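# Stand the carton upright with its arrows pointing up

## Task

Rotate the carton until the arrows printed on its sides point toward the ceiling, and leave it standing on the bench with no part of it overhanging the bench edge. Then release it and move the grippers away. The carton must stay in that state by itself; if it only holds because the robot is supporting it, the goal is not met.

## Robot and tools

ROBOT. Two arms, left_arm and right_arm, each ending in a two-finger gripper. Joint ranges (rad), base to gripper: waist -2.880 to 2.880, shoulder 0.000 to 3.142, elbow 0.000 to 3.019, wrist pitch -1.693 to 1.571, wrist yaw -1.571 to 1.571, wrist roll -2.094 to 2.094. In a gripper's own frame the fingers extend along +z and close along y. The reported end_effector_position is the spot between the finger pads, roughly 1 cm short of the fingertips. Elbows cannot fully straighten.

FRAME. Every pose is in one scene frame: origin on the floor (z = 0) under the middle of the robot's foot, +z up, +x in the robot's facing direction, +y toward the robot's own left, where left_arm sits. Arm names have nothing to do with image left or right. The floor is the only surface of known height. Reported hand positions can be wrong, more so when reaching far, and arms tend to stop a centimetre or more from the command, usually low.

ROW FORMAT. Each move-commanding row is one flat list of 16 numbers covering both arms: left_arm x, y, z (metres), qw, qx, qy, qz (unit quaternion, w first), opening; then the same eight for right_arm. These are absolute targets in the scene frame, not offsets. Opening runs from -1 (closed) to +1 (fully open, 0.094 m). Optionally append 12 values in 0..1: joint stiffness scales, six for left_arm then six for right_arm, in Joint positions order; they persist until changed.

TOOLS.
execute_actions(actions): a list of up to 15 actions, each a table of up to 15 rows; each row lasts one 1/30 s step and a short table repeats its final row to fill 15 steps (0.5 s). An empty list just reports state and images. Both arms' action is rejected if any target lies over 0.6 m from that gripper's current position along any of its own axes; if the first action fails that check, or anything is malformed, nothing runs.
move(target, speed, blocking): target is one 16-number row; each gripper follows a straight line to its pose, both paths finishing together, lasting 0.5 to 10 s (cut off at 10 s). speed is in m/s, 0.002 to 0.5, default 0.25; rotation is capped at twice that in rad/s, taking the shorter way. Opening is applied at the start. Paths ignore obstacles and the other arm, and grippers may lag, stray or overshoot speed, especially near full reach. With blocking=false the call returns after 0.5 s; then call wait or stop before any new move or execute_actions.
wait(seconds): 0 to 10; the robot keeps its last command; returns early if a running move ends.
stop(): brakes a running move; needs stopping distance; fingers continue.
zoom_image(camera, region): camera is cam_head_left or cam_head_right (both 672x504); region [x0, y0, x1, y1] in pixels from the top-left, at most 504 by 504.
finished_scene(scene): ends the scene, irreversible; do it only once the carton is upright, fully on the bench, and released.

CONTROLLER. Each step the commanded pose is limited to 70 mm and 16 degrees from the measured pose, then damped IK drives the joints, favouring position over orientation. After an action the arm only continues up to that clipped pose, so long motions need further commands. To hold an orientation, repeat the same quaternion every row rather than copying the drifting reported one. For an arm that should stay put, resend its last reported full pose and intended opening each call.

RESULTS. The state line gives each gripper's position and quaternion. Hand target lines show what the controller now aims at. grip_measured is the finger opening on the command scale (the final Joint positions value is metres); readings may be off by about 1 mm. Step readings list positions, with HELD marking steps where an arm was restrained. A move adds a move: line with its ending (done, off_target, moving, held, fault) and limits (paced = pose clipped; held = steps blocked, after which the arm may surge), plus distance to target. pose unreachable means the clearance check altered or blocked that arm's command. FAULT lines report arm stops; MOTOR HOT warns from 85 °C, and at 100 °C an OVER-TEMPERATURE FAULT drops that arm and its grip.

GRIPPING. Command an opening below grip_measured to hold: about 0.03 lower gives a firm grip, less is gentler. Pad force peaks around 50 to 62 N, less on thin parts. Holding loads heats motors, even while idle.

AVOID. Arm-to-arm collisions or pressing, knocking anything out of the work area, drops, slips, slams and hard pushes; fast contacts and targets set deep past a contact push hard. Objects may get brief external tugs or pushes. Less robot time and smoother, lower-effort motion is better.

Each tool is called after "Request:" as a command line: name --argument value for each argument, lists and objects as JSON in quotes; but a table of rows of numbers goes row by row, as --pt "numbers of a row", without its own name.

## Session

Request:
execute_actions --actions '[]'

Scene clock: 0.00 s.
left_arm: end_effector_position=(+0.6164, +0.3187, +0.9367) grip_measured=-0.997 end_effector_quat_wxyz=(-0.068, +0.432, -0.882, -0.176) | right_arm: end_effector_position=(+0.4002, -0.1764, +0.9263) grip_measured=+1.000 end_effector_quat_wxyz=(-0.294, +0.171, +0.940, -0.020)
Joint positions: left_arm=[ 1.24   1.349  0.824  0.456 -0.696 -0.558  0.   ] | right_arm=[ 1.945  1.617  0.805 -0.008  0.404  0.318  0.094]
Joint velocities: left_arm=[-0.015 -0.005 -0.017  0.002 -0.007  0.007 -0.001] | right_arm=[-0.015 -0.015  0.007  0.002 -0.037  0.022  0.   ]
Hand target (left_arm): +0.612, +0.318, +0.937; +0.065, -0.430, +0.883, +0.177
Hand target (right_arm): +0.392, -0.176, +0.931; -0.301, +0.168, +0.938, -0.021
Joint stiffness scale: left_arm=[1. 1. 1. 1. 1. 1.] | right_arm=[1. 1. 1. 1. 1. 1.]

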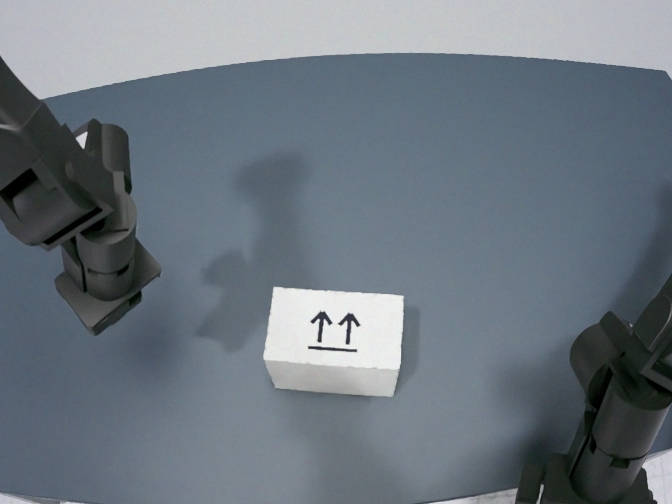

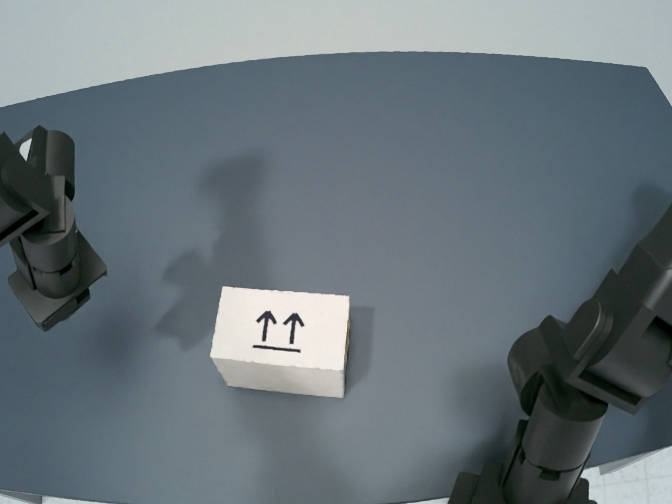

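Request:
move --target '[0.55,0.17,0.97,0,0,0.924,-0.383,-1,0.55,-0.12,0.97,0,0,0.924,0.383,-1]'

Scene clock: 11.37 s.
left_arm: end_effector_position=(+0.5666, +0.1659, +0.9770) grip_measured=-0.997 end_effector_quat_wxyz=(+0.022, +0.003, +0.923, -0.384) | right_arm: end_effector_position=(+0.5421, -0.1151, +0.9774) grip_measured=-0.979 end_effector_quat_wxyz=(+0.012, -0.002, -0.921, -0.388)
Joint positions: left_arm=[1.36  1.34  0.746 0.204 0.553 0.37  0.   ] | right_arm=[ 1.89   1.415  0.728  0.255 -0.442 -0.317  0.001]
Joint velocities: left_arm=[ 0.005  0.005 -0.002 -0.007 -0.051 -0.11  -0.   ] | right_arm=[ 0.015 -0.005  0.027  0.002  0.007 -0.051 -0.001]
Hand target (left_arm): +0.551, +0.169, +0.969; +0.006, +0.002, +0.924, -0.383
Hand target (right_arm): +0.551, -0.122, +0.974; +0.002, -0.004, +0.924, +0.382
Off the commanded pose (left_arm): 0.018 m, 3 deg.
Off the commanded pose (right_arm): 0.012 m, 2 deg.
Joint stiffness scale: left_arm=[1. 1. 1. 1. 1. 1.] | right_arm=[1. 1. 1. 1. 1. 1.]
move: off_target (left_arm, right_arm)

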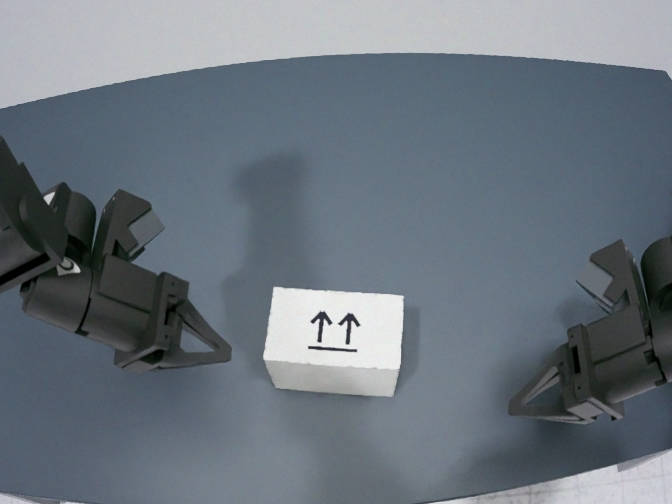

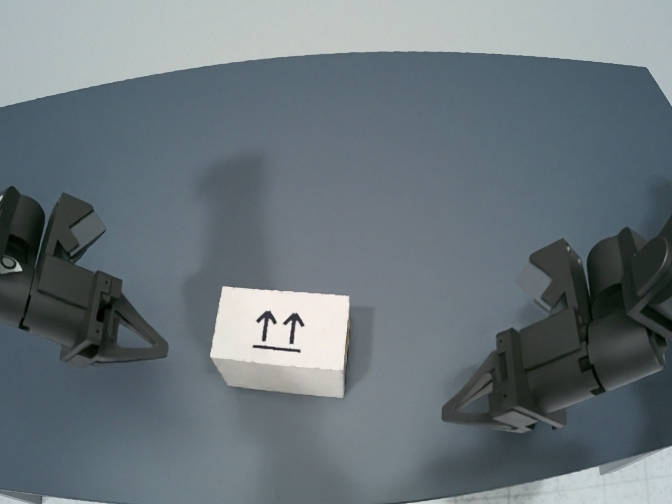

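Request:
move --target '[0.67,0.22,0.84,0,0,0.924,-0.383,-1,0.69,-0.05,0.84,0,0,0.924,0.383,-1]' --speed 0.15

Scene clock: 21.43 s.
left_arm: end_effector_position=(+0.6915, +0.2197, +0.8522) grip_measured=-0.997 end_effector_quat_wxyz=(+0.018, +0.003, +0.924, -0.383) | right_arm: end_effector_position=(+0.6996, -0.0614, +0.8448) grip_measured=-0.979 end_effector_quat_wxyz=(-0.012, +0.004, -0.925, -0.379)
Joint positions: left_arm=[ 1.429  1.57   1.327 -0.17   0.61   0.402  0.   ] | right_arm=[ 1.984  1.707  1.363 -0.026 -0.348 -0.288  0.001]
Joint velocities: left_arm=[-0.024 -0.005  0.002  0.007 -0.007  0.066  0.001] | right_arm=[ 0.005 -0.024  0.007 -0.002  0.022 -0.037  0.   ]
Hand target (left_arm): +0.670, +0.222, +0.840; +0.000, -0.001, +0.924, -0.383
Hand target (right_arm): +0.693, -0.053, +0.843; +0.000, +0.001, +0.924, +0.383
Off the commanded pose (left_arm): 0.025 m, 2 deg.
Off the commanded pose (right_arm): 0.016 m, 2 deg.
Joint stiffness scale: left_arm=[1. 1. 1. 1. 1. 1.] | right_arm=[1. 1. 1. 1. 1. 1.]
move: off_target (left_arm, right_arm)

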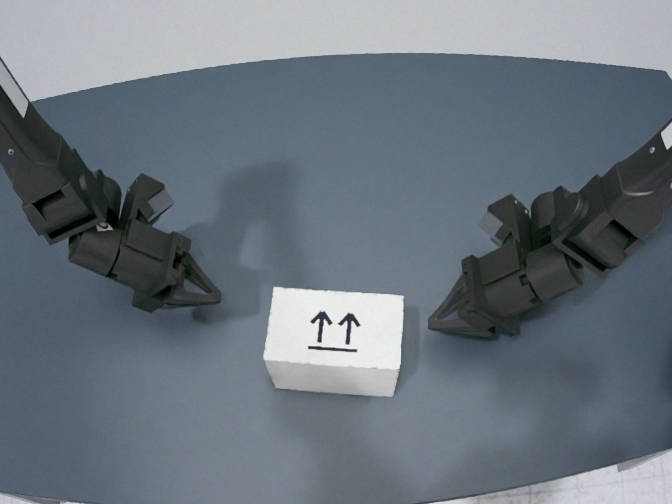

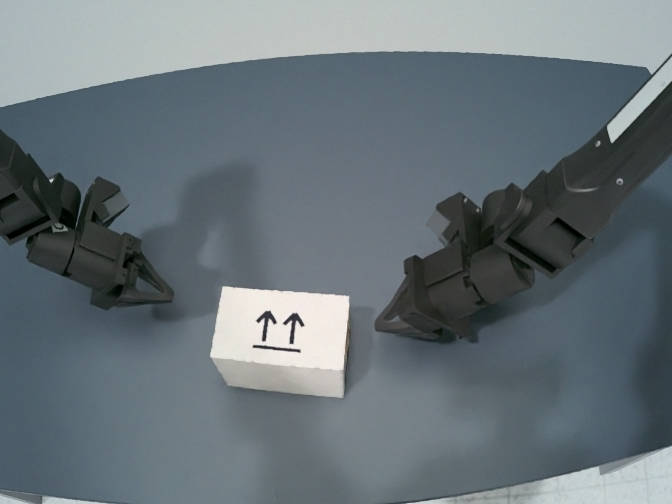

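Request:
move --target '[0.67,0.175,0.815,0,0,0.924,-0.383,-1,0.70,-0.04,0.82,0,0,0.924,0.383,-1]' --speed 0.08

Request:
zoom_image --camera "cam_head_left" --region '[180,230,500,430]'

Request:
zoom_image --camera "cam_head_right" --region '[130,230,450,430]'

Scene clock: 28.27 s.
left_arm: end_effector_position=(+0.6785, +0.1902, +0.8202) grip_measured=-0.997 end_effector_quat_wxyz=(+0.007, +0.003, +0.926, -0.376) | right_arm: end_effector_position=(+0.7038, -0.0485, +0.8206) grip_measured=-0.979 end_effector_quat_wxyz=(-0.008, +0.004, -0.925, -0.379)
Joint positions: left_arm=[ 1.389  1.663  1.377 -0.133  0.553  0.385  0.   ] | right_arm=[ 1.989  1.777  1.451 -0.049 -0.34  -0.287  0.001]
Joint velocities: left_arm=[-0.005 -0.005  0.002 -0.007 -0.066 -0.095  0.   ] | right_arm=[-0.024 -0.015 -0.002 -0.027  0.022 -0.037  0.   ]
Hand target (left_arm): +0.670, +0.176, +0.815; -0.000, +0.001, +0.924, -0.383
Hand target (right_arm): +0.701, -0.041, +0.820; +0.000, +0.000, +0.924, +0.383
Off the commanded pose (left_arm): 0.018 m, 1 deg.
Off the commanded pose (right_arm): 0.009 m, 1 deg.
Joint stiffness scale: left_arm=[1. 1. 1. 1. 1. 1.] | right_arm=[1. 1. 1. 1. 1. 1.]
move: off_target (left_arm)

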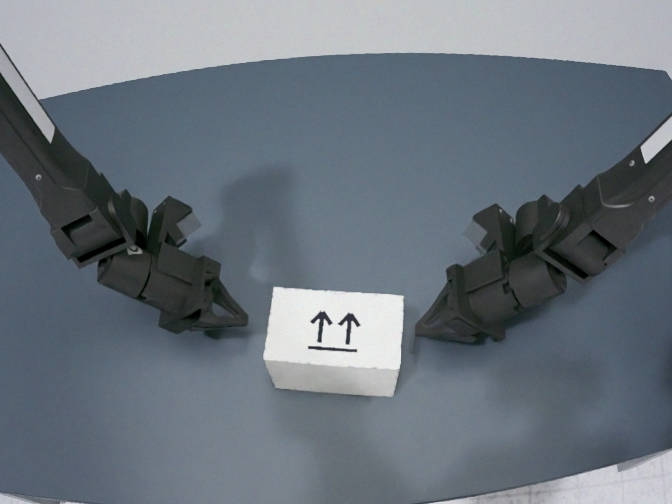

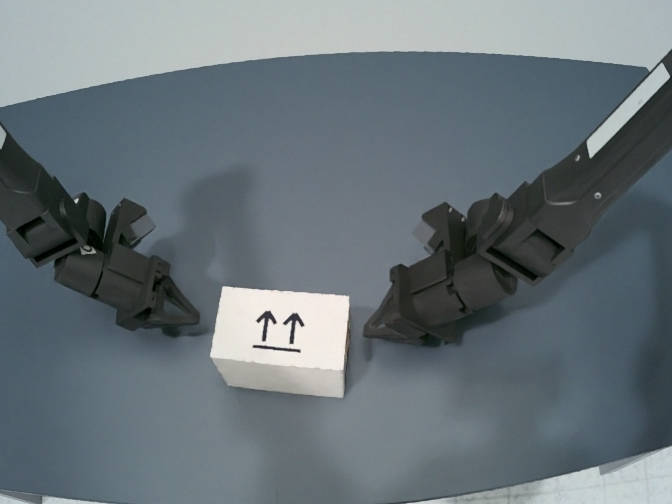

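Region (180, 230, 500, 430) of cam_head_left's 672x504 image, scaled by 1.575, with more detail than that image has; it fills the top 315 rows of this view, and the rest is white.

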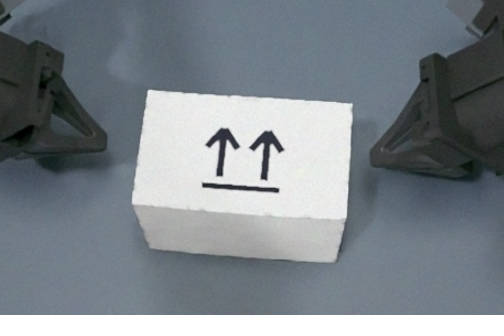

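Region (130, 230, 450, 430) of cam_head_right's 672x504 image, scaled by 1.575, with more detail than that image has; it fills the top 315 rows of this view, and the rest is white.

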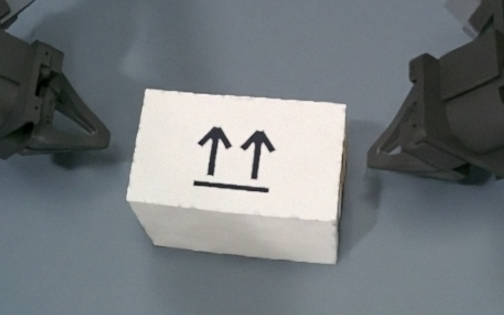

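Request:
move --target '[0.678,0.12,0.825,0,0,0.924,-0.383,-1,0.703,-0.003,0.828,0,0,0.924,0.383,-1]' --speed 0.04

Request:
move --target '[0.668,0.115,0.875,0,0,0.924,-0.383,-1,0.693,-0.003,0.878,0,0,0.924,0.383,-1]' --speed 0.04

Scene clock: 33.50 s.
left_arm: end_effector_position=(+0.6963, +0.1559, +0.8247) grip_measured=-0.997 end_effector_quat_wxyz=(+0.015, +0.003, +0.932, -0.361) | right_arm: end_effector_position=(+0.7061, -0.0295, +0.8237) grip_measured=-0.979 end_effector_quat_wxyz=(-0.000, +0.001, -0.930, -0.368)
Joint positions: left_arm=[ 1.314  1.663  1.373 -0.083  0.459  0.342  0.   ] | right_arm=[ 2.028  1.788  1.459 -0.049 -0.278 -0.262  0.001]
Joint velocities: left_arm=[-0.005 -0.005  0.002 -0.007  0.037 -0.051  0.001] | right_arm=[-0.005 -0.005 -0.012 -0.007 -0.022  0.007 -0.001]
Hand target (left_arm): +0.678, +0.121, +0.826; -0.000, +0.001, +0.924, -0.383
Hand target (right_arm): +0.703, -0.003, +0.828; -0.001, +0.001, +0.924, +0.383
Off the commanded pose (left_arm): 0.040 m, 3 deg.
Off the commanded pose (right_arm): 0.027 m, 2 deg.
Joint stiffness scale: left_arm=[1. 1. 1. 1. 1. 1.] | right_arm=[1. 1. 1. 1. 1. 1.]
move: off_target (left_arm, right_arm)

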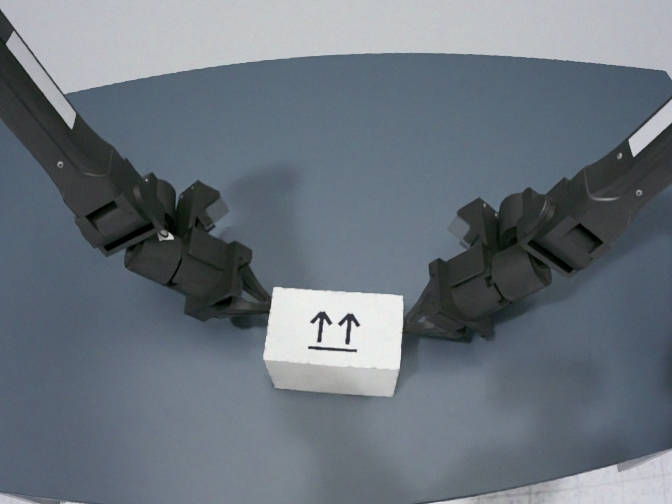

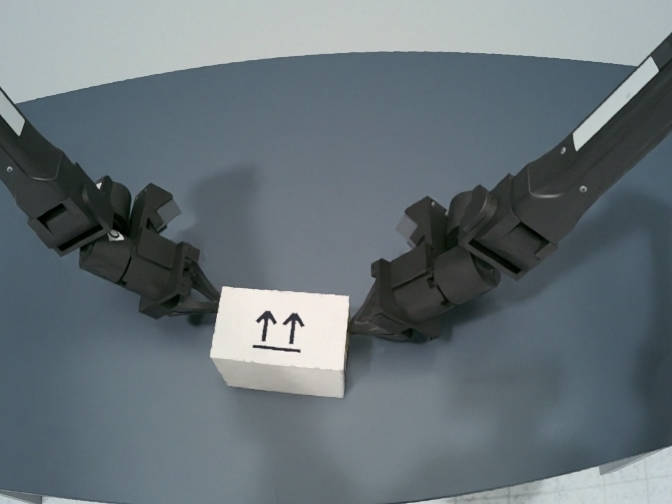

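Scene clock: 35.63 s.
left_arm: end_effector_position=(+0.6600, +0.1496, +0.8520) grip_measured=-0.997 end_effector_quat_wxyz=(-0.006, -0.003, +0.935, -0.354) | right_arm: end_effector_position=(+0.6976, -0.0342, +0.8568) grip_measured=-0.980 end_effector_quat_wxyz=(-0.004, -0.000, -0.935, -0.356)
Joint positions: left_arm=[ 1.303  1.604  1.232 -0.031  0.422  0.324  0.   ] | right_arm=[ 2.049  1.704  1.334  0.009 -0.235 -0.25   0.001]
Joint velocities: left_arm=[ 0.005 -0.005 -0.017  0.002 -0.051  0.051  0.001] | right_arm=[ 0.005 -0.015 -0.012  0.012  0.051 -0.007 -0.001]
Hand target (left_arm): +0.668, +0.116, +0.875; +0.000, +0.001, +0.924, -0.383
Hand target (right_arm): +0.693, -0.003, +0.877; -0.000, +0.001, +0.924, +0.383
Off the commanded pose (left_arm): 0.042 m, 4 deg.
Off the commanded pose (right_arm): 0.038 m, 3 deg.
Joint stiffness scale: left_arm=[1. 1. 1. 1. 1. 1.] | right_arm=[1. 1. 1. 1. 1. 1.]
move: off_target (left_arm, right_arm)

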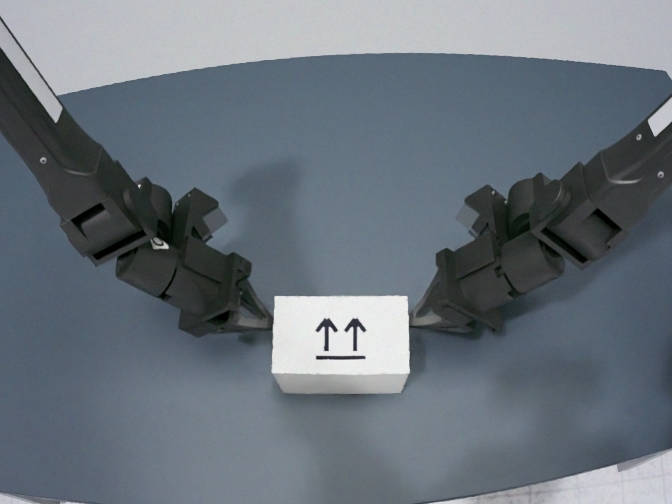

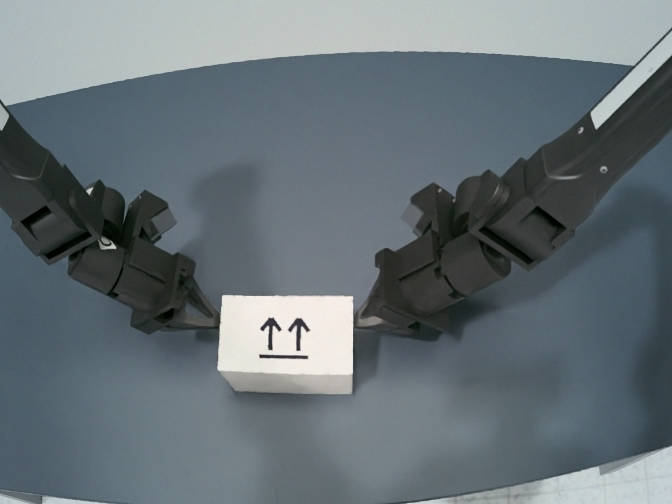

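Request:
move --target '[0.655,0.113,0.895,0.316,0.131,0.868,-0.36,-1,0.675,-0.003,0.895,0.316,-0.131,0.868,0.36,-1]' --speed 0.12

Scene clock: 42.37 s.
left_arm: end_effector_position=(+0.6780, +0.1267, +0.8948) grip_measured=-0.997 end_effector_quat_wxyz=(+0.328, +0.128, +0.870, -0.345) | right_arm: end_effector_position=(+0.6895, -0.0065, +0.8925) grip_measured=-0.980 end_effector_quat_wxyz=(-0.321, +0.128, -0.868, -0.356)
Joint positions: left_arm=[1.303 1.689 1.018 0.829 0.679 0.528 0.   ] | right_arm=[ 2.045  1.819  1.122  0.815 -0.491 -0.561  0.001]
Joint velocities: left_arm=[-0.015  0.005 -0.012 -0.012  0.022  0.007 -0.   ] | right_arm=[-0.024 -0.015  0.002  0.002  0.051 -0.037 -0.   ]
Hand target (left_arm): +0.657, +0.113, +0.894; +0.317, +0.128, +0.869, -0.357
Hand target (right_arm): +0.673, -0.002, +0.894; +0.316, -0.134, +0.868, +0.359
Off the commanded pose (left_arm): 0.027 m, 2 deg.
Off the commanded pose (right_arm): 0.015 m, 1 deg.
Joint stiffness scale: left_arm=[1. 1. 1. 1. 1. 1.] | right_arm=[1. 1. 1. 1. 1. 1.]
move: off_target (left_arm, right_arm)

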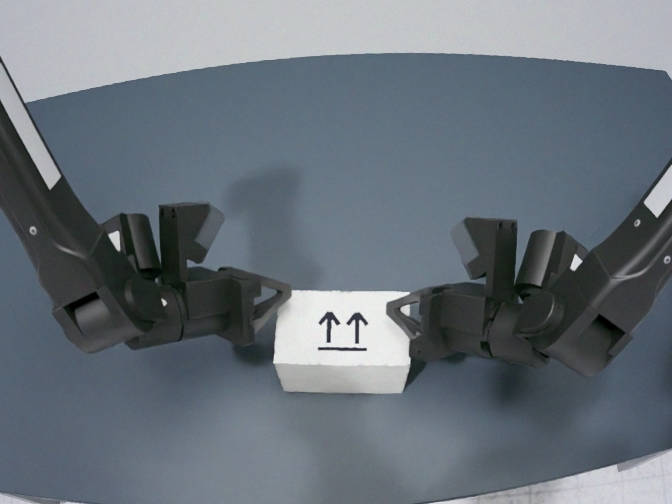

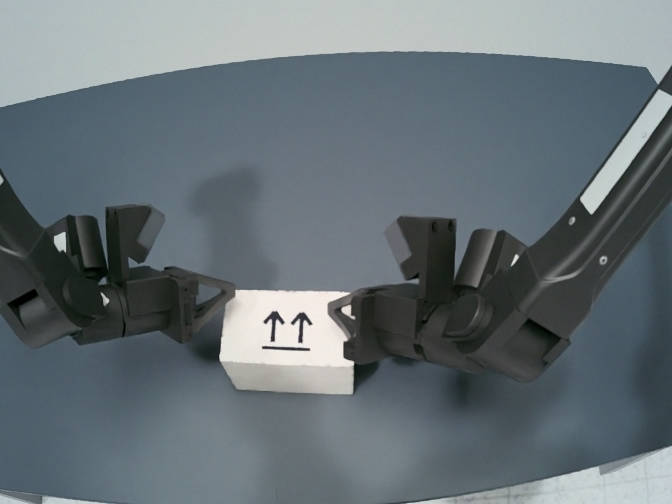

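Request:
move --target '[0.67,0.19,0.88,0,0,0.887,-0.462,-1,0.71,-0.07,0.88,0,0,0.887,0.462,-1]'

Request:
move --target '[0.665,0.165,0.805,0,0,0.887,-0.462,-1,0.708,-0.05,0.81,0,0,0.887,0.462,-1]' --speed 0.1

Request:
move --target '[0.67,0.095,0.81,0,0,0.887,-0.462,-1,0.705,0.02,0.812,0,0,0.887,0.462,-1]' --speed 0.05

Request:
execute_actions --actions '[[[0.668,0.095,0.825,0,0,0.887,-0.462,-1,0.703,0.02,0.825,0,0,0.887,0.462,-1]],[[0.665,0.095,0.84,0,0,0.887,-0.462,-1,0.70,0.02,0.84,0,0,0.887,0.462,-1]],[[0.66,0.095,0.855,0,0,0.887,-0.462,-1,0.695,0.02,0.855,0,0,0.887,0.462,-1]],[[0.655,0.095,0.865,0,0,0.887,-0.462,-1,0.69,0.02,0.865,0,0,0.887,0.462,-1]]]'

Scene clock: 52.20 s.
left_arm: end_effector_position=(+0.6635, +0.1767, +0.8800) grip_measured=-0.997 end_effector_quat_wxyz=(-0.003, +0.006, +0.882, -0.470) | right_arm: end_effector_position=(+0.7083, -0.0644, +0.8830) grip_measured=-0.980 end_effector_quat_wxyz=(-0.005, +0.006, -0.885, -0.465)
Joint positions: left_arm=[ 1.402  1.583  1.295 -0.265  0.747  0.467  0.   ] | right_arm=[ 1.96   1.651  1.363 -0.163 -0.548 -0.328  0.001]
Joint velocities: left_arm=[-0.005 -0.015 -0.002 -0.007  0.037 -0.051 -0.   ] | right_arm=[-0.015 -0.005 -0.012  0.007 -0.022  0.037 -0.001]
Hand target (left_arm): +0.668, +0.189, +0.882; -0.000, +0.004, +0.886, -0.464
Hand target (right_arm): +0.711, -0.071, +0.882; +0.001, +0.003, +0.886, +0.463
Off the commanded pose (left_arm): 0.015 m, 1 deg.
Off the commanded pose (right_arm): 0.007 m, 1 deg.
Joint stiffness scale: left_arm=[1. 1. 1. 1. 1. 1.] | right_arm=[1. 1. 1. 1. 1. 1.]
move: off_target (left_arm)

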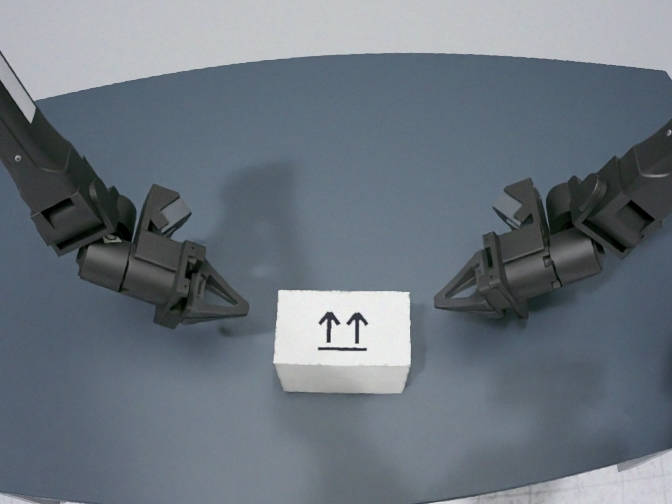

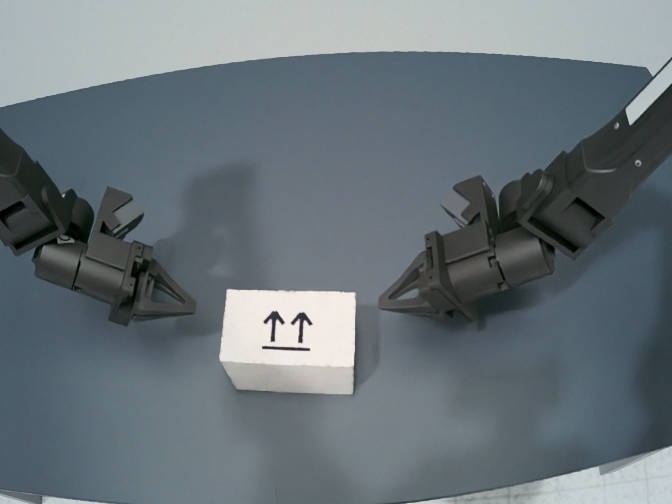

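Scene clock: 53.30 s.
left_arm: end_effector_position=(+0.6759, +0.1701, +0.8129) grip_measured=-0.997 end_effector_quat_wxyz=(+0.009, +0.005, +0.887, -0.462) | right_arm: end_effector_position=(+0.7132, -0.0458, +0.8158) grip_measured=-0.980 end_effector_quat_wxyz=(-0.006, +0.003, -0.886, -0.464)
Joint positions: left_arm=[ 1.402  1.748  1.486 -0.254  0.738  0.451  0.   ] | right_arm=[ 1.949  1.831  1.57  -0.187 -0.556 -0.328  0.001]
Joint velocities: left_arm=[-0.015  0.005  0.007 -0.002 -0.037 -0.051 -0.   ] | right_arm=[-0.024  0.005  0.007  0.017 -0.037  0.022 -0.001]
Hand target (left_arm): +0.665, +0.166, +0.805; -0.000, -0.000, +0.887, -0.462
Hand target (right_arm): +0.709, -0.051, +0.810; -0.000, -0.000, +0.887, +0.462
Off the commanded pose (left_arm): 0.014 m, 1 deg.
Off the commanded pose (right_arm): 0.009 m, 1 deg.
Joint stiffness scale: left_arm=[1. 1. 1. 1. 1. 1.] | right_arm=[1. 1. 1. 1. 1. 1.]
move: off_target (left_arm)

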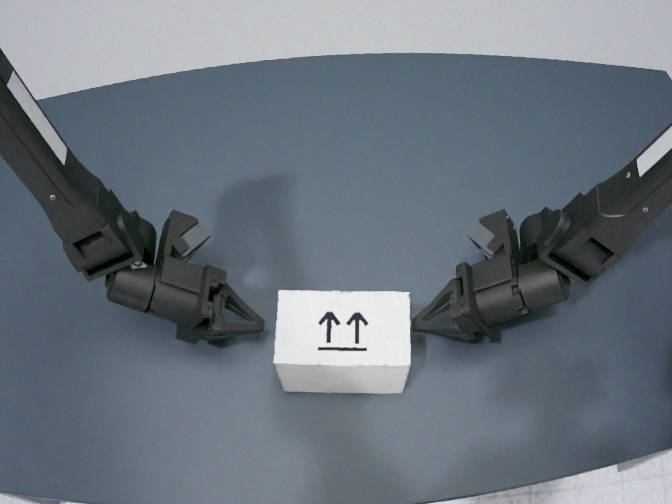

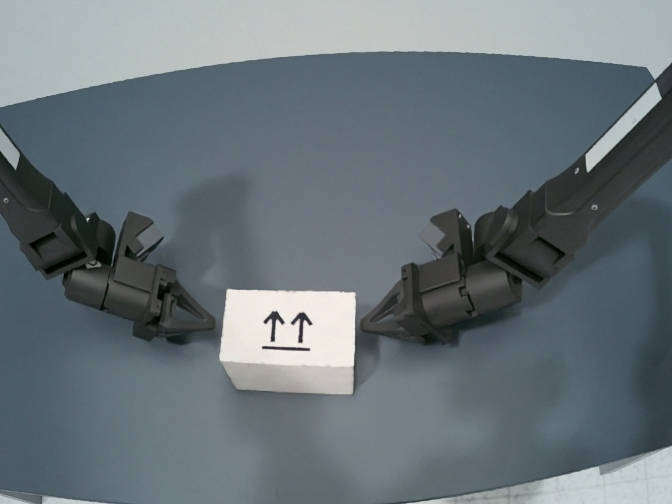

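Scene clock: 55.03 s.
left_arm: end_effector_position=(+0.6902, +0.1517, +0.8066) grip_measured=-0.997 end_effector_quat_wxyz=(+0.017, +0.002, +0.904, -0.428) | right_arm: end_effector_position=(+0.7191, -0.0341, +0.8021) grip_measured=-0.980 end_effector_quat_wxyz=(-0.010, -0.001, -0.902, -0.431)
Joint positions: left_arm=[ 1.353  1.748  1.477 -0.167  0.632  0.387  0.   ] | right_arm=[ 1.976  1.858  1.591 -0.138 -0.464 -0.293  0.001]
Joint velocities: left_arm=[-0.005 -0.015  0.002  0.017 -0.037 -0.168  0.001] | right_arm=[-0.015  0.005 -0.017 -0.017  0.022  0.022 -0.   ]
Hand target (left_arm): +0.669, +0.098, +0.813; -0.000, +0.002, +0.887, -0.462
Hand target (right_arm): +0.705, +0.018, +0.814; -0.000, +0.000, +0.887, +0.462
Off the commanded pose (left_arm): 0.060 m, 5 deg.
Off the commanded pose (right_arm): 0.057 m, 4 deg.
Joint stiffness scale: left_arm=[1. 1. 1. 1. 1. 1.] | right_arm=[1. 1. 1. 1. 1. 1.]
move: off_target (left_arm, right_arm)

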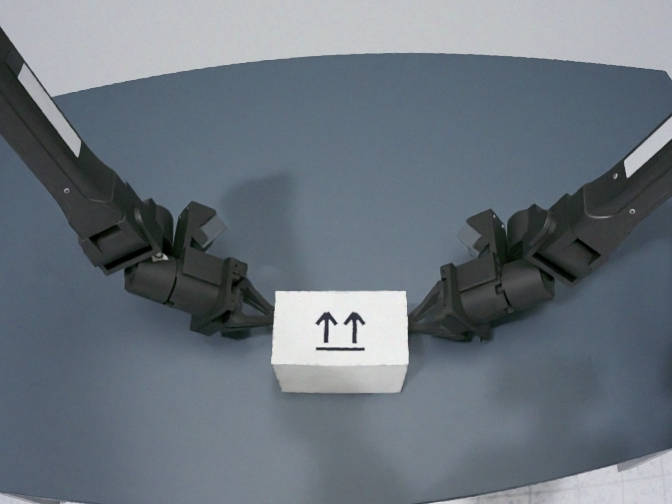

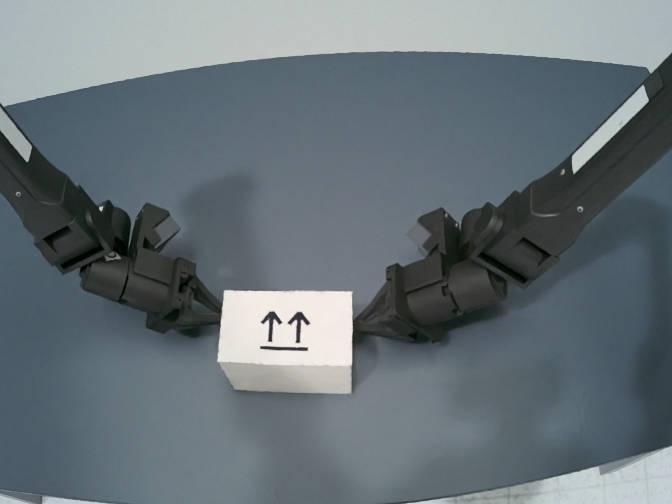

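Scene clock: 57.03 s.
left_arm: end_effector_position=(+0.6513, +0.1482, +0.8393) grip_measured=-0.997 end_effector_quat_wxyz=(-0.000, -0.005, +0.907, -0.422) | right_arm: end_effector_position=(+0.7000, -0.0350, +0.8339) grip_measured=-0.980 end_effector_quat_wxyz=(-0.011, -0.002, -0.908, -0.418)
Joint positions: left_arm=[ 1.351  1.672  1.303 -0.091  0.608  0.371  0.   ] | right_arm=[ 1.994  1.776  1.436 -0.051 -0.421 -0.28   0.001]
Joint velocities: left_arm=[-0.015  0.005  0.002 -0.017 -0.037 -0.007 -0.001] | right_arm=[-0.005  0.005 -0.007 -0.012  0.022 -0.007  0.   ]
Hand target (left_arm): +0.654, +0.097, +0.865; +0.000, +0.001, +0.887, -0.462
Hand target (right_arm): +0.689, +0.018, +0.865; -0.001, +0.000, +0.887, +0.462
Off the commanded pose (left_arm): 0.059 m, 5 deg.
Off the commanded pose (right_arm): 0.064 m, 6 deg.
Joint stiffness scale: left_arm=[1. 1. 1. 1. 1. 1.] | right_arm=[1. 1. 1. 1. 1. 1.]
Step readings (end_effector_position; steps 1 to 15: 1st action; 16 to 30: 2nd action; 31 to 45: 3rd action; 46 to 60: 4th action):
0: left_arm (+0.6902, +0.1517, +0.8066) | right_arm (+0.7191, -0.0341, +0.8021)
1: left_arm (+0.6886, +0.1512, +0.8066) | right_arm (+0.7186, -0.0340, +0.8019)
2: left_arm (+0.6879, +0.1511, +0.8067) | right_arm (+0.7188, -0.0336, +0.8022)
4: left_arm (+0.6866, +0.1511, +0.8069) | right_arm (+0.7182, -0.0334, +0.8022)
8: left_arm (+0.6864, +0.1512, +0.8068) | right_arm (+0.7182, -0.0333, +0.8021)
15: left_arm (+0.6863, +0.1511, +0.8068) | right_arm (+0.7181, -0.0333, +0.8021)
16: left_arm (+0.6857, +0.1514, +0.8074) | right_arm (+0.7178, -0.0336, +0.8029)
17: left_arm (+0.6837, +0.1510, +0.8094) | right_arm (+0.7161, -0.0335, +0.8046)
19: left_arm (+0.6779, +0.1506, +0.8147) | right_arm (+0.7116, -0.0337, +0.8088)
23: left_arm (+0.6733, +0.1501, +0.8180) | right_arm (+0.7084, -0.0341, +0.8116)
30: left_arm (+0.6735, +0.1502, +0.8179) | right_arm (+0.7086, -0.0342, +0.8114)
31: left_arm (+0.6726, +0.1502, +0.8186) | right_arm (+0.7078, -0.0340, +0.8122)
32: left_arm (+0.6707, +0.1500, +0.8207) | right_arm (+0.7063, -0.0342, +0.8143)
34: left_arm (+0.6651, +0.1496, +0.8266) | right_arm (+0.7016, -0.0341, +0.8195)
38: left_arm (+0.6599, +0.1491, +0.8312) | right_arm (+0.6985, -0.0345, +0.8230)
45: left_arm (+0.6602, +0.1493, +0.8310) | right_arm (+0.6996, -0.0345, +0.8231)
46: left_arm (+0.6600, +0.1493, +0.8314) | right_arm (+0.6994, -0.0345, +0.8236)
47: left_arm (+0.6587, +0.1490, +0.8328) | right_arm (+0.6984, -0.0346, +0.8250)
49: left_arm (+0.6548, +0.1487, +0.8364) | right_arm (+0.6962, -0.0348, +0.8291)
53: left_arm (+0.6510, +0.1482, +0.8394) | right_arm (+0.6970, -0.0352, +0.8326)
60: end_effector_position above

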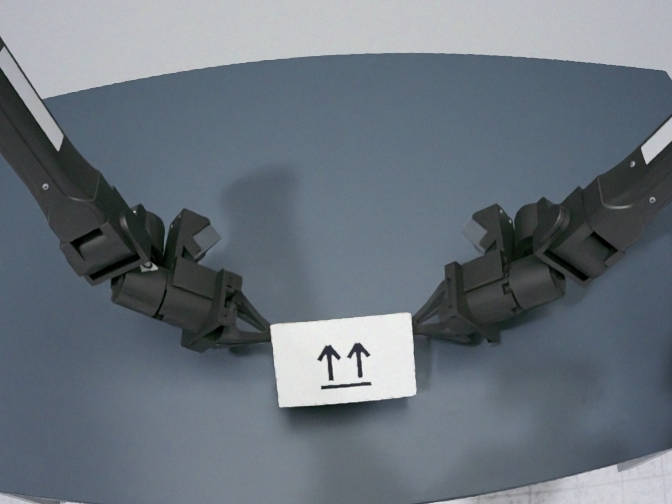

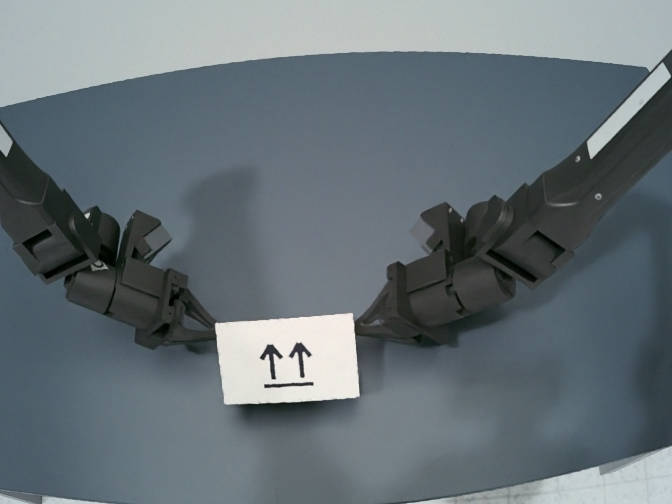

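Request:
execute_actions --actions '[[[0.648,0.095,0.872,0,0,0.887,-0.462,-1,0.675,0.02,0.875,0,0,0.887,0.462,-1]],[[0.64,0.092,0.877,0,0,0.887,-0.462,-1,0.66,0.02,0.882,0,0,0.887,0.462,-1]],[[0.63,0.09,0.88,0,0,0.887,-0.462,-1,0.645,0.018,0.885,0,0,0.887,0.462,-1]]]'

Scene clock: 60.33 s.
left_arm: end_effector_position=(+0.6320, +0.1465, +0.8512) grip_measured=-0.997 end_effector_quat_wxyz=(+0.003, -0.003, +0.910, -0.414) | right_arm: end_effector_position=(+0.6681, -0.0356, +0.8556) grip_measured=-0.980 end_effector_quat_wxyz=(-0.020, -0.002, -0.910, -0.414)
Joint positions: left_arm=[ 1.35   1.648  1.219 -0.017  0.594  0.37   0.   ] | right_arm=[ 1.995  1.732  1.29   0.072 -0.417 -0.278  0.001]
Joint velocities: left_arm=[ 0.005 -0.005 -0.017  0.007  0.022 -0.066  0.   ] | right_arm=[-0.015  0.005  0.007  0.012  0.007  0.051  0.   ]
Hand target (left_arm): +0.629, +0.093, +0.880; -0.000, +0.001, +0.887, -0.462
Hand target (right_arm): +0.645, +0.016, +0.885; -0.001, +0.001, +0.887, +0.462
Off the commanded pose (left_arm): 0.063 m, 6 deg.
Off the commanded pose (right_arm): 0.065 m, 6 deg.
Joint stiffness scale: left_arm=[1. 1. 1. 1. 1. 1.] | right_arm=[1. 1. 1. 1. 1. 1.]
Step readings (end_effector_position; steps 1 to 15: 1st action; 16 to 30: 2nd action; 31 to 45: 3rd action):
0: left_arm (+0.6513, +0.1482, +0.8393) | right_arm (+0.7000, -0.0350, +0.8339)
1: left_arm (+0.6511, +0.1482, +0.8396) | right_arm (+0.6993, -0.0351, +0.8343)
2: left_arm (+0.6500, +0.1479, +0.8407) | right_arm (+0.6985, -0.0352, +0.8362)
4: left_arm (+0.6464, +0.1475, +0.8436) | right_arm (+0.6935, -0.0355, +0.8407)
8: left_arm (+0.6424, +0.1469, +0.8456) | right_arm (+0.6881, -0.0357, +0.8434)
15: left_arm (+0.6427, +0.1470, +0.8454) | right_arm (+0.6890, -0.0360, +0.8433)
16: left_arm (+0.6426, +0.1471, +0.8456) | right_arm (+0.6885, -0.0360, +0.8437)
17: left_arm (+0.6420, +0.1471, +0.8462) | right_arm (+0.6877, -0.0361, +0.8451)
19: left_arm (+0.6391, +0.1468, +0.8480) | right_arm (+0.6827, -0.0362, +0.8485)
23: left_arm (+0.6363, +0.1466, +0.8488) | right_arm (+0.6758, -0.0356, +0.8507)
30: left_arm (+0.6373, +0.1470, +0.8489) | right_arm (+0.6768, -0.0359, +0.8508)
31: left_arm (+0.6371, +0.1469, +0.8489) | right_arm (+0.6762, -0.0356, +0.8512)
32: left_arm (+0.6369, +0.1470, +0.8494) | right_arm (+0.6760, -0.0357, +0.8522)
34: left_arm (+0.6343, +0.1465, +0.8507) | right_arm (+0.6717, -0.0354, +0.8543)
38: left_arm (+0.6318, +0.1464, +0.8512) | right_arm (+0.6670, -0.0352, +0.8554)
45: end_effector_position above

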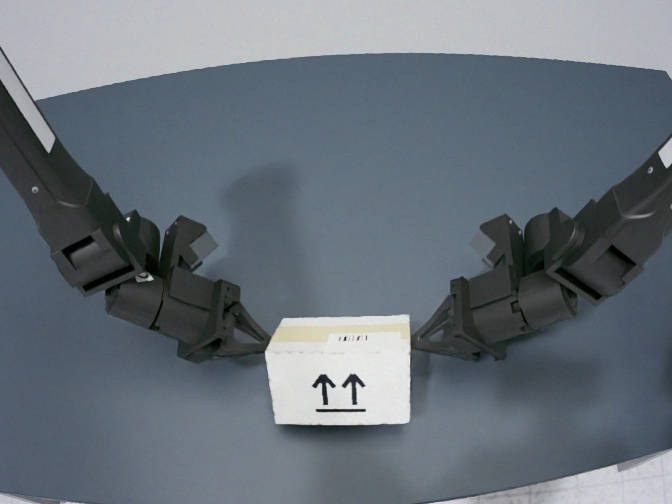

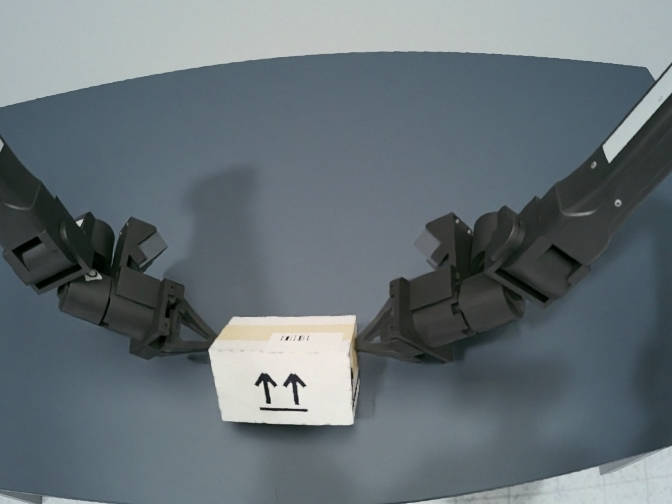

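Request:
execute_actions --actions '[[[0.615,0.09,0.878,0,0,0.887,-0.462,-1,0.63,0.018,0.883,0,0,0.887,0.462,-1]],[[0.6,0.09,0.872,0,0,0.887,-0.462,-1,0.615,0.018,0.876,0,0,0.887,0.462,-1]],[[0.59,0.09,0.865,0,0,0.887,-0.462,-1,0.605,0.018,0.868,0,0,0.887,0.462,-1]]]'

Scene clock: 63.77 s.
left_arm: end_effector_position=(+0.6284, +0.1431, +0.8544) grip_measured=-0.997 end_effector_quat_wxyz=(+0.031, +0.003, +0.909, -0.416) | right_arm: end_effector_position=(+0.6348, -0.0375, +0.8392) grip_measured=-0.980 end_effector_quat_wxyz=(-0.023, -0.007, -0.911, -0.413)
Joint positions: left_arm=[1.351 1.65  1.18  0.072 0.615 0.377 0.   ] | right_arm=[ 1.966  1.784  1.259  0.162 -0.443 -0.278  0.001]
Joint velocities: left_arm=[-0.005 -0.005  0.007  0.012 -0.037 -0.066 -0.001] | right_arm=[-0.015  0.024 -0.002 -0.032 -0.007  0.051 -0.   ]
Hand target (left_arm): +0.591, +0.093, +0.868; -0.000, +0.001, +0.887, -0.462
Hand target (right_arm): +0.605, +0.015, +0.868; -0.000, +0.001, +0.887, +0.462
Off the commanded pose (left_arm): 0.066 m, 7 deg.
Off the commanded pose (right_arm): 0.069 m, 7 deg.
Joint stiffness scale: left_arm=[1. 1. 1. 1. 1. 1.] | right_arm=[1. 1. 1. 1. 1. 1.]
Step readings (end_effector_position; steps 1 to 15: 1st action; 16 to 30: 2nd action; 31 to 45: 3rd action):
0: left_arm (+0.6320, +0.1465, +0.8512) | right_arm (+0.6681, -0.0356, +0.8556)
1: left_arm (+0.6319, +0.1464, +0.8512) | right_arm (+0.6683, -0.0353, +0.8560)
2: left_arm (+0.6319, +0.1464, +0.8514) | right_arm (+0.6682, -0.0352, +0.8563)
4: left_arm (+0.6297, +0.1458, +0.8520) | right_arm (+0.6666, -0.0354, +0.8566)
8: left_arm (+0.6261, +0.1448, +0.8531) | right_arm (+0.6619, -0.0367, +0.8564)
15: left_arm (+0.6261, +0.1448, +0.8531) | right_arm (+0.6627, -0.0367, +0.8566)
16: left_arm (+0.6264, +0.1446, +0.8533) | right_arm (+0.6632, -0.0365, +0.8568)
17: left_arm (+0.6268, +0.1444, +0.8536) | right_arm (+0.6638, -0.0368, +0.8567)
19: left_arm (+0.6267, +0.1441, +0.8541) | right_arm (+0.6633, -0.0376, +0.8556)
23: left_arm (+0.6250, +0.1436, +0.8546) | right_arm (+0.6592, -0.0379, +0.8535)
30: left_arm (+0.6250, +0.1436, +0.8546) | right_arm (+0.6566, -0.0380, +0.8521)
31: left_arm (+0.6255, +0.1434, +0.8548) | right_arm (+0.6570, -0.0381, +0.8519)
32: left_arm (+0.6264, +0.1435, +0.8548) | right_arm (+0.6571, -0.0380, +0.8513)
34: left_arm (+0.6270, +0.1431, +0.8545) | right_arm (+0.6551, -0.0386, +0.8492)
38: left_arm (+0.6276, +0.1432, +0.8544) | right_arm (+0.6460, -0.0385, +0.8444)
45: end_effector_position above

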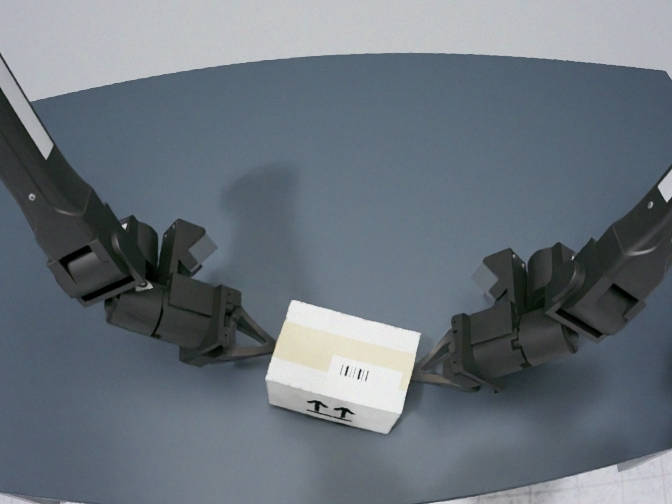

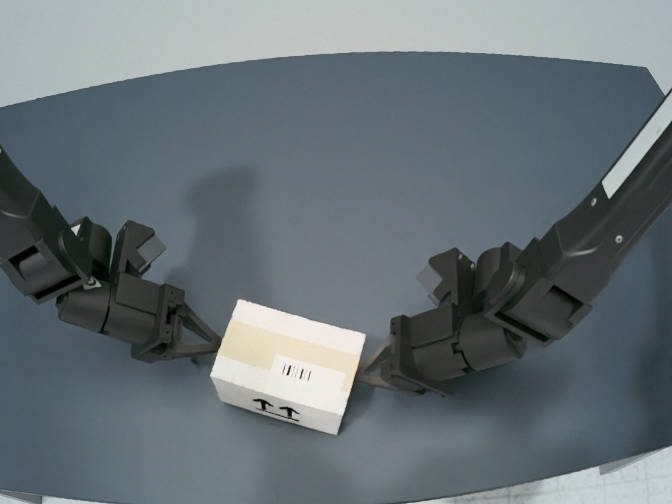

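Upright; the left end is a bit raised. Lower and release.

Request:
execute_actions --actions '[[[0.62,0.115,0.84,0,0,0.887,-0.462,-1,0.63,-0.015,0.84,0,0,0.887,0.462,-1]],[[0.625,0.15,0.835,0,0,0.887,-0.462,-1,0.635,-0.055,0.84,0,0,0.887,0.462,-1]]]'

Request:
move --target '[0.6,0.32,0.92,0,0,0.924,-0.383,-1,0.6,-0.24,0.92,0,0,0.924,0.383,-1]'

Scene clock: 67.03 s.
left_arm: end_effector_position=(+0.6449, +0.1504, +0.8451) grip_measured=-0.997 end_effector_quat_wxyz=(+0.016, +0.003, +0.888, -0.461) | right_arm: end_effector_position=(+0.6341, -0.0531, +0.8381) grip_measured=-0.980 end_effector_quat_wxyz=(+0.000, -0.006, -0.887, -0.461)
Joint positions: left_arm=[ 1.377  1.684  1.305 -0.108  0.72   0.426  0.   ] | right_arm=[ 1.917  1.785  1.319  0.008 -0.577 -0.322  0.001]
Joint velocities: left_arm=[-0.015  0.015 -0.022 -0.007 -0.037  0.066  0.001] | right_arm=[-0.005 -0.005  0.002  0.012 -0.081 -0.007 -0.001]
Hand target (left_arm): +0.625, +0.150, +0.836; +0.000, -0.000, +0.887, -0.462
Hand target (right_arm): +0.635, -0.055, +0.840; +0.000, +0.000, +0.887, +0.462
Off the commanded pose (left_arm): 0.022 m, 2 deg.
Off the commanded pose (right_arm): 0.003 m, 1 deg.
Joint stiffness scale: left_arm=[1. 1. 1. 1. 1. 1.] | right_arm=[1. 1. 1. 1. 1. 1.]
Step readings (end_effector_position; steps 1 to 15: 1st action; 16 to 30: 2nd action):
0: left_arm (+0.6286, +0.1431, +0.8545) | right_arm (+0.6338, -0.0373, +0.8388)
1: left_arm (+0.6311, +0.1439, +0.8538) | right_arm (+0.6348, -0.0385, +0.8384)
2: left_arm (+0.6345, +0.1449, +0.8516) | right_arm (+0.6353, -0.0391, +0.8381)
4: left_arm (+0.6442, +0.1447, +0.8441) | right_arm (+0.6385, -0.0388, +0.8351)
8: left_arm (+0.6484, +0.1445, +0.8411) | right_arm (+0.6391, -0.0380, +0.8346)
15: left_arm (+0.6485, +0.1445, +0.8411) | right_arm (+0.6392, -0.0380, +0.8345)
16: left_arm (+0.6493, +0.1449, +0.8425) | right_arm (+0.6383, -0.0390, +0.8358)
17: left_arm (+0.6497, +0.1464, +0.8441) | right_arm (+0.6372, -0.0409, +0.8383)
19: left_arm (+0.6486, +0.1497, +0.8445) | right_arm (+0.6342, -0.0465, +0.8387)
23: left_arm (+0.6454, +0.1506, +0.8448) | right_arm (+0.6340, -0.0531, +0.8377)
30: end_effector_position above

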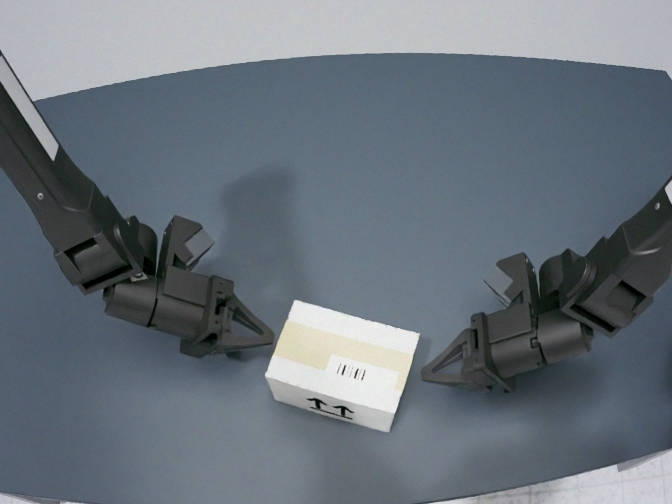

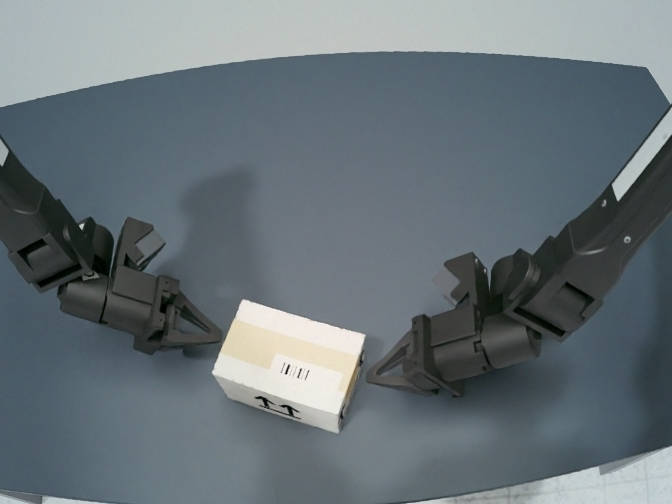

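Scene clock: 68.27 s.
left_arm: end_effector_position=(+0.5990, +0.3179, +0.9158) grip_measured=-0.997 end_effector_quat_wxyz=(-0.002, -0.006, +0.924, -0.382) | right_arm: end_effector_position=(+0.6092, -0.2463, +0.9173) grip_measured=-0.980 end_effector_quat_wxyz=(-0.009, +0.000, -0.927, -0.374)
Joint positions: left_arm=[ 1.675  1.415  1.08  -0.213  0.814  0.545  0.   ] | right_arm=[ 1.627  1.409  1.005 -0.043 -0.664 -0.44   0.001]
Joint velocities: left_arm=[-0.015 -0.005 -0.007 -0.012 -0.051 -0.051  0.   ] | right_arm=[ 0.005 -0.015 -0.007 -0.007 -0.051 -0.022 -0.001]
Hand target (left_arm): +0.600, +0.318, +0.923; -0.001, -0.002, +0.923, -0.384
Hand target (right_arm): +0.598, -0.239, +0.922; -0.000, -0.004, +0.924, +0.382
Off the commanded pose (left_arm): 0.005 m, 1 deg.
Off the commanded pose (right_arm): 0.011 m, 2 deg.
Joint stiffness scale: left_arm=[1. 1. 1. 1. 1. 1.] | right_arm=[1. 1. 1. 1. 1. 1.]
move: off_target (right_arm)

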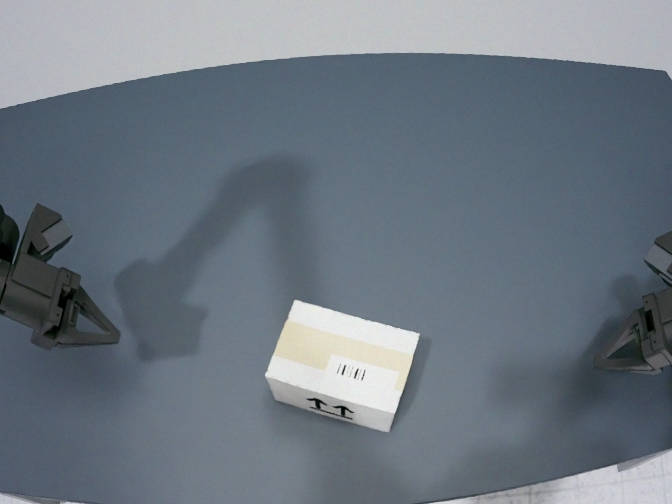

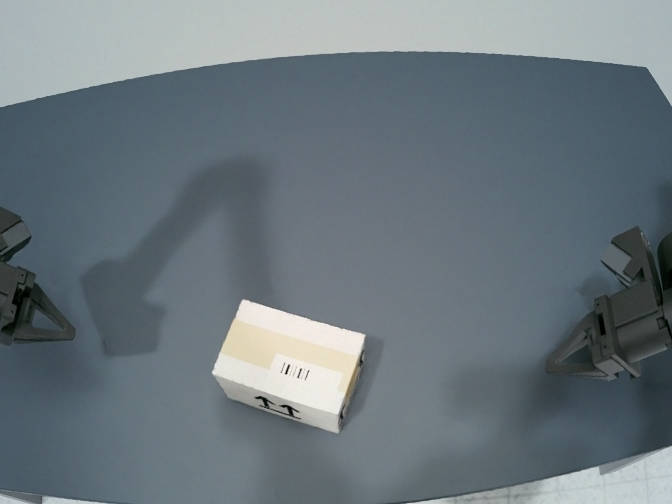

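Request:
finished_scene --scene 1

The scene is finished: the task was done.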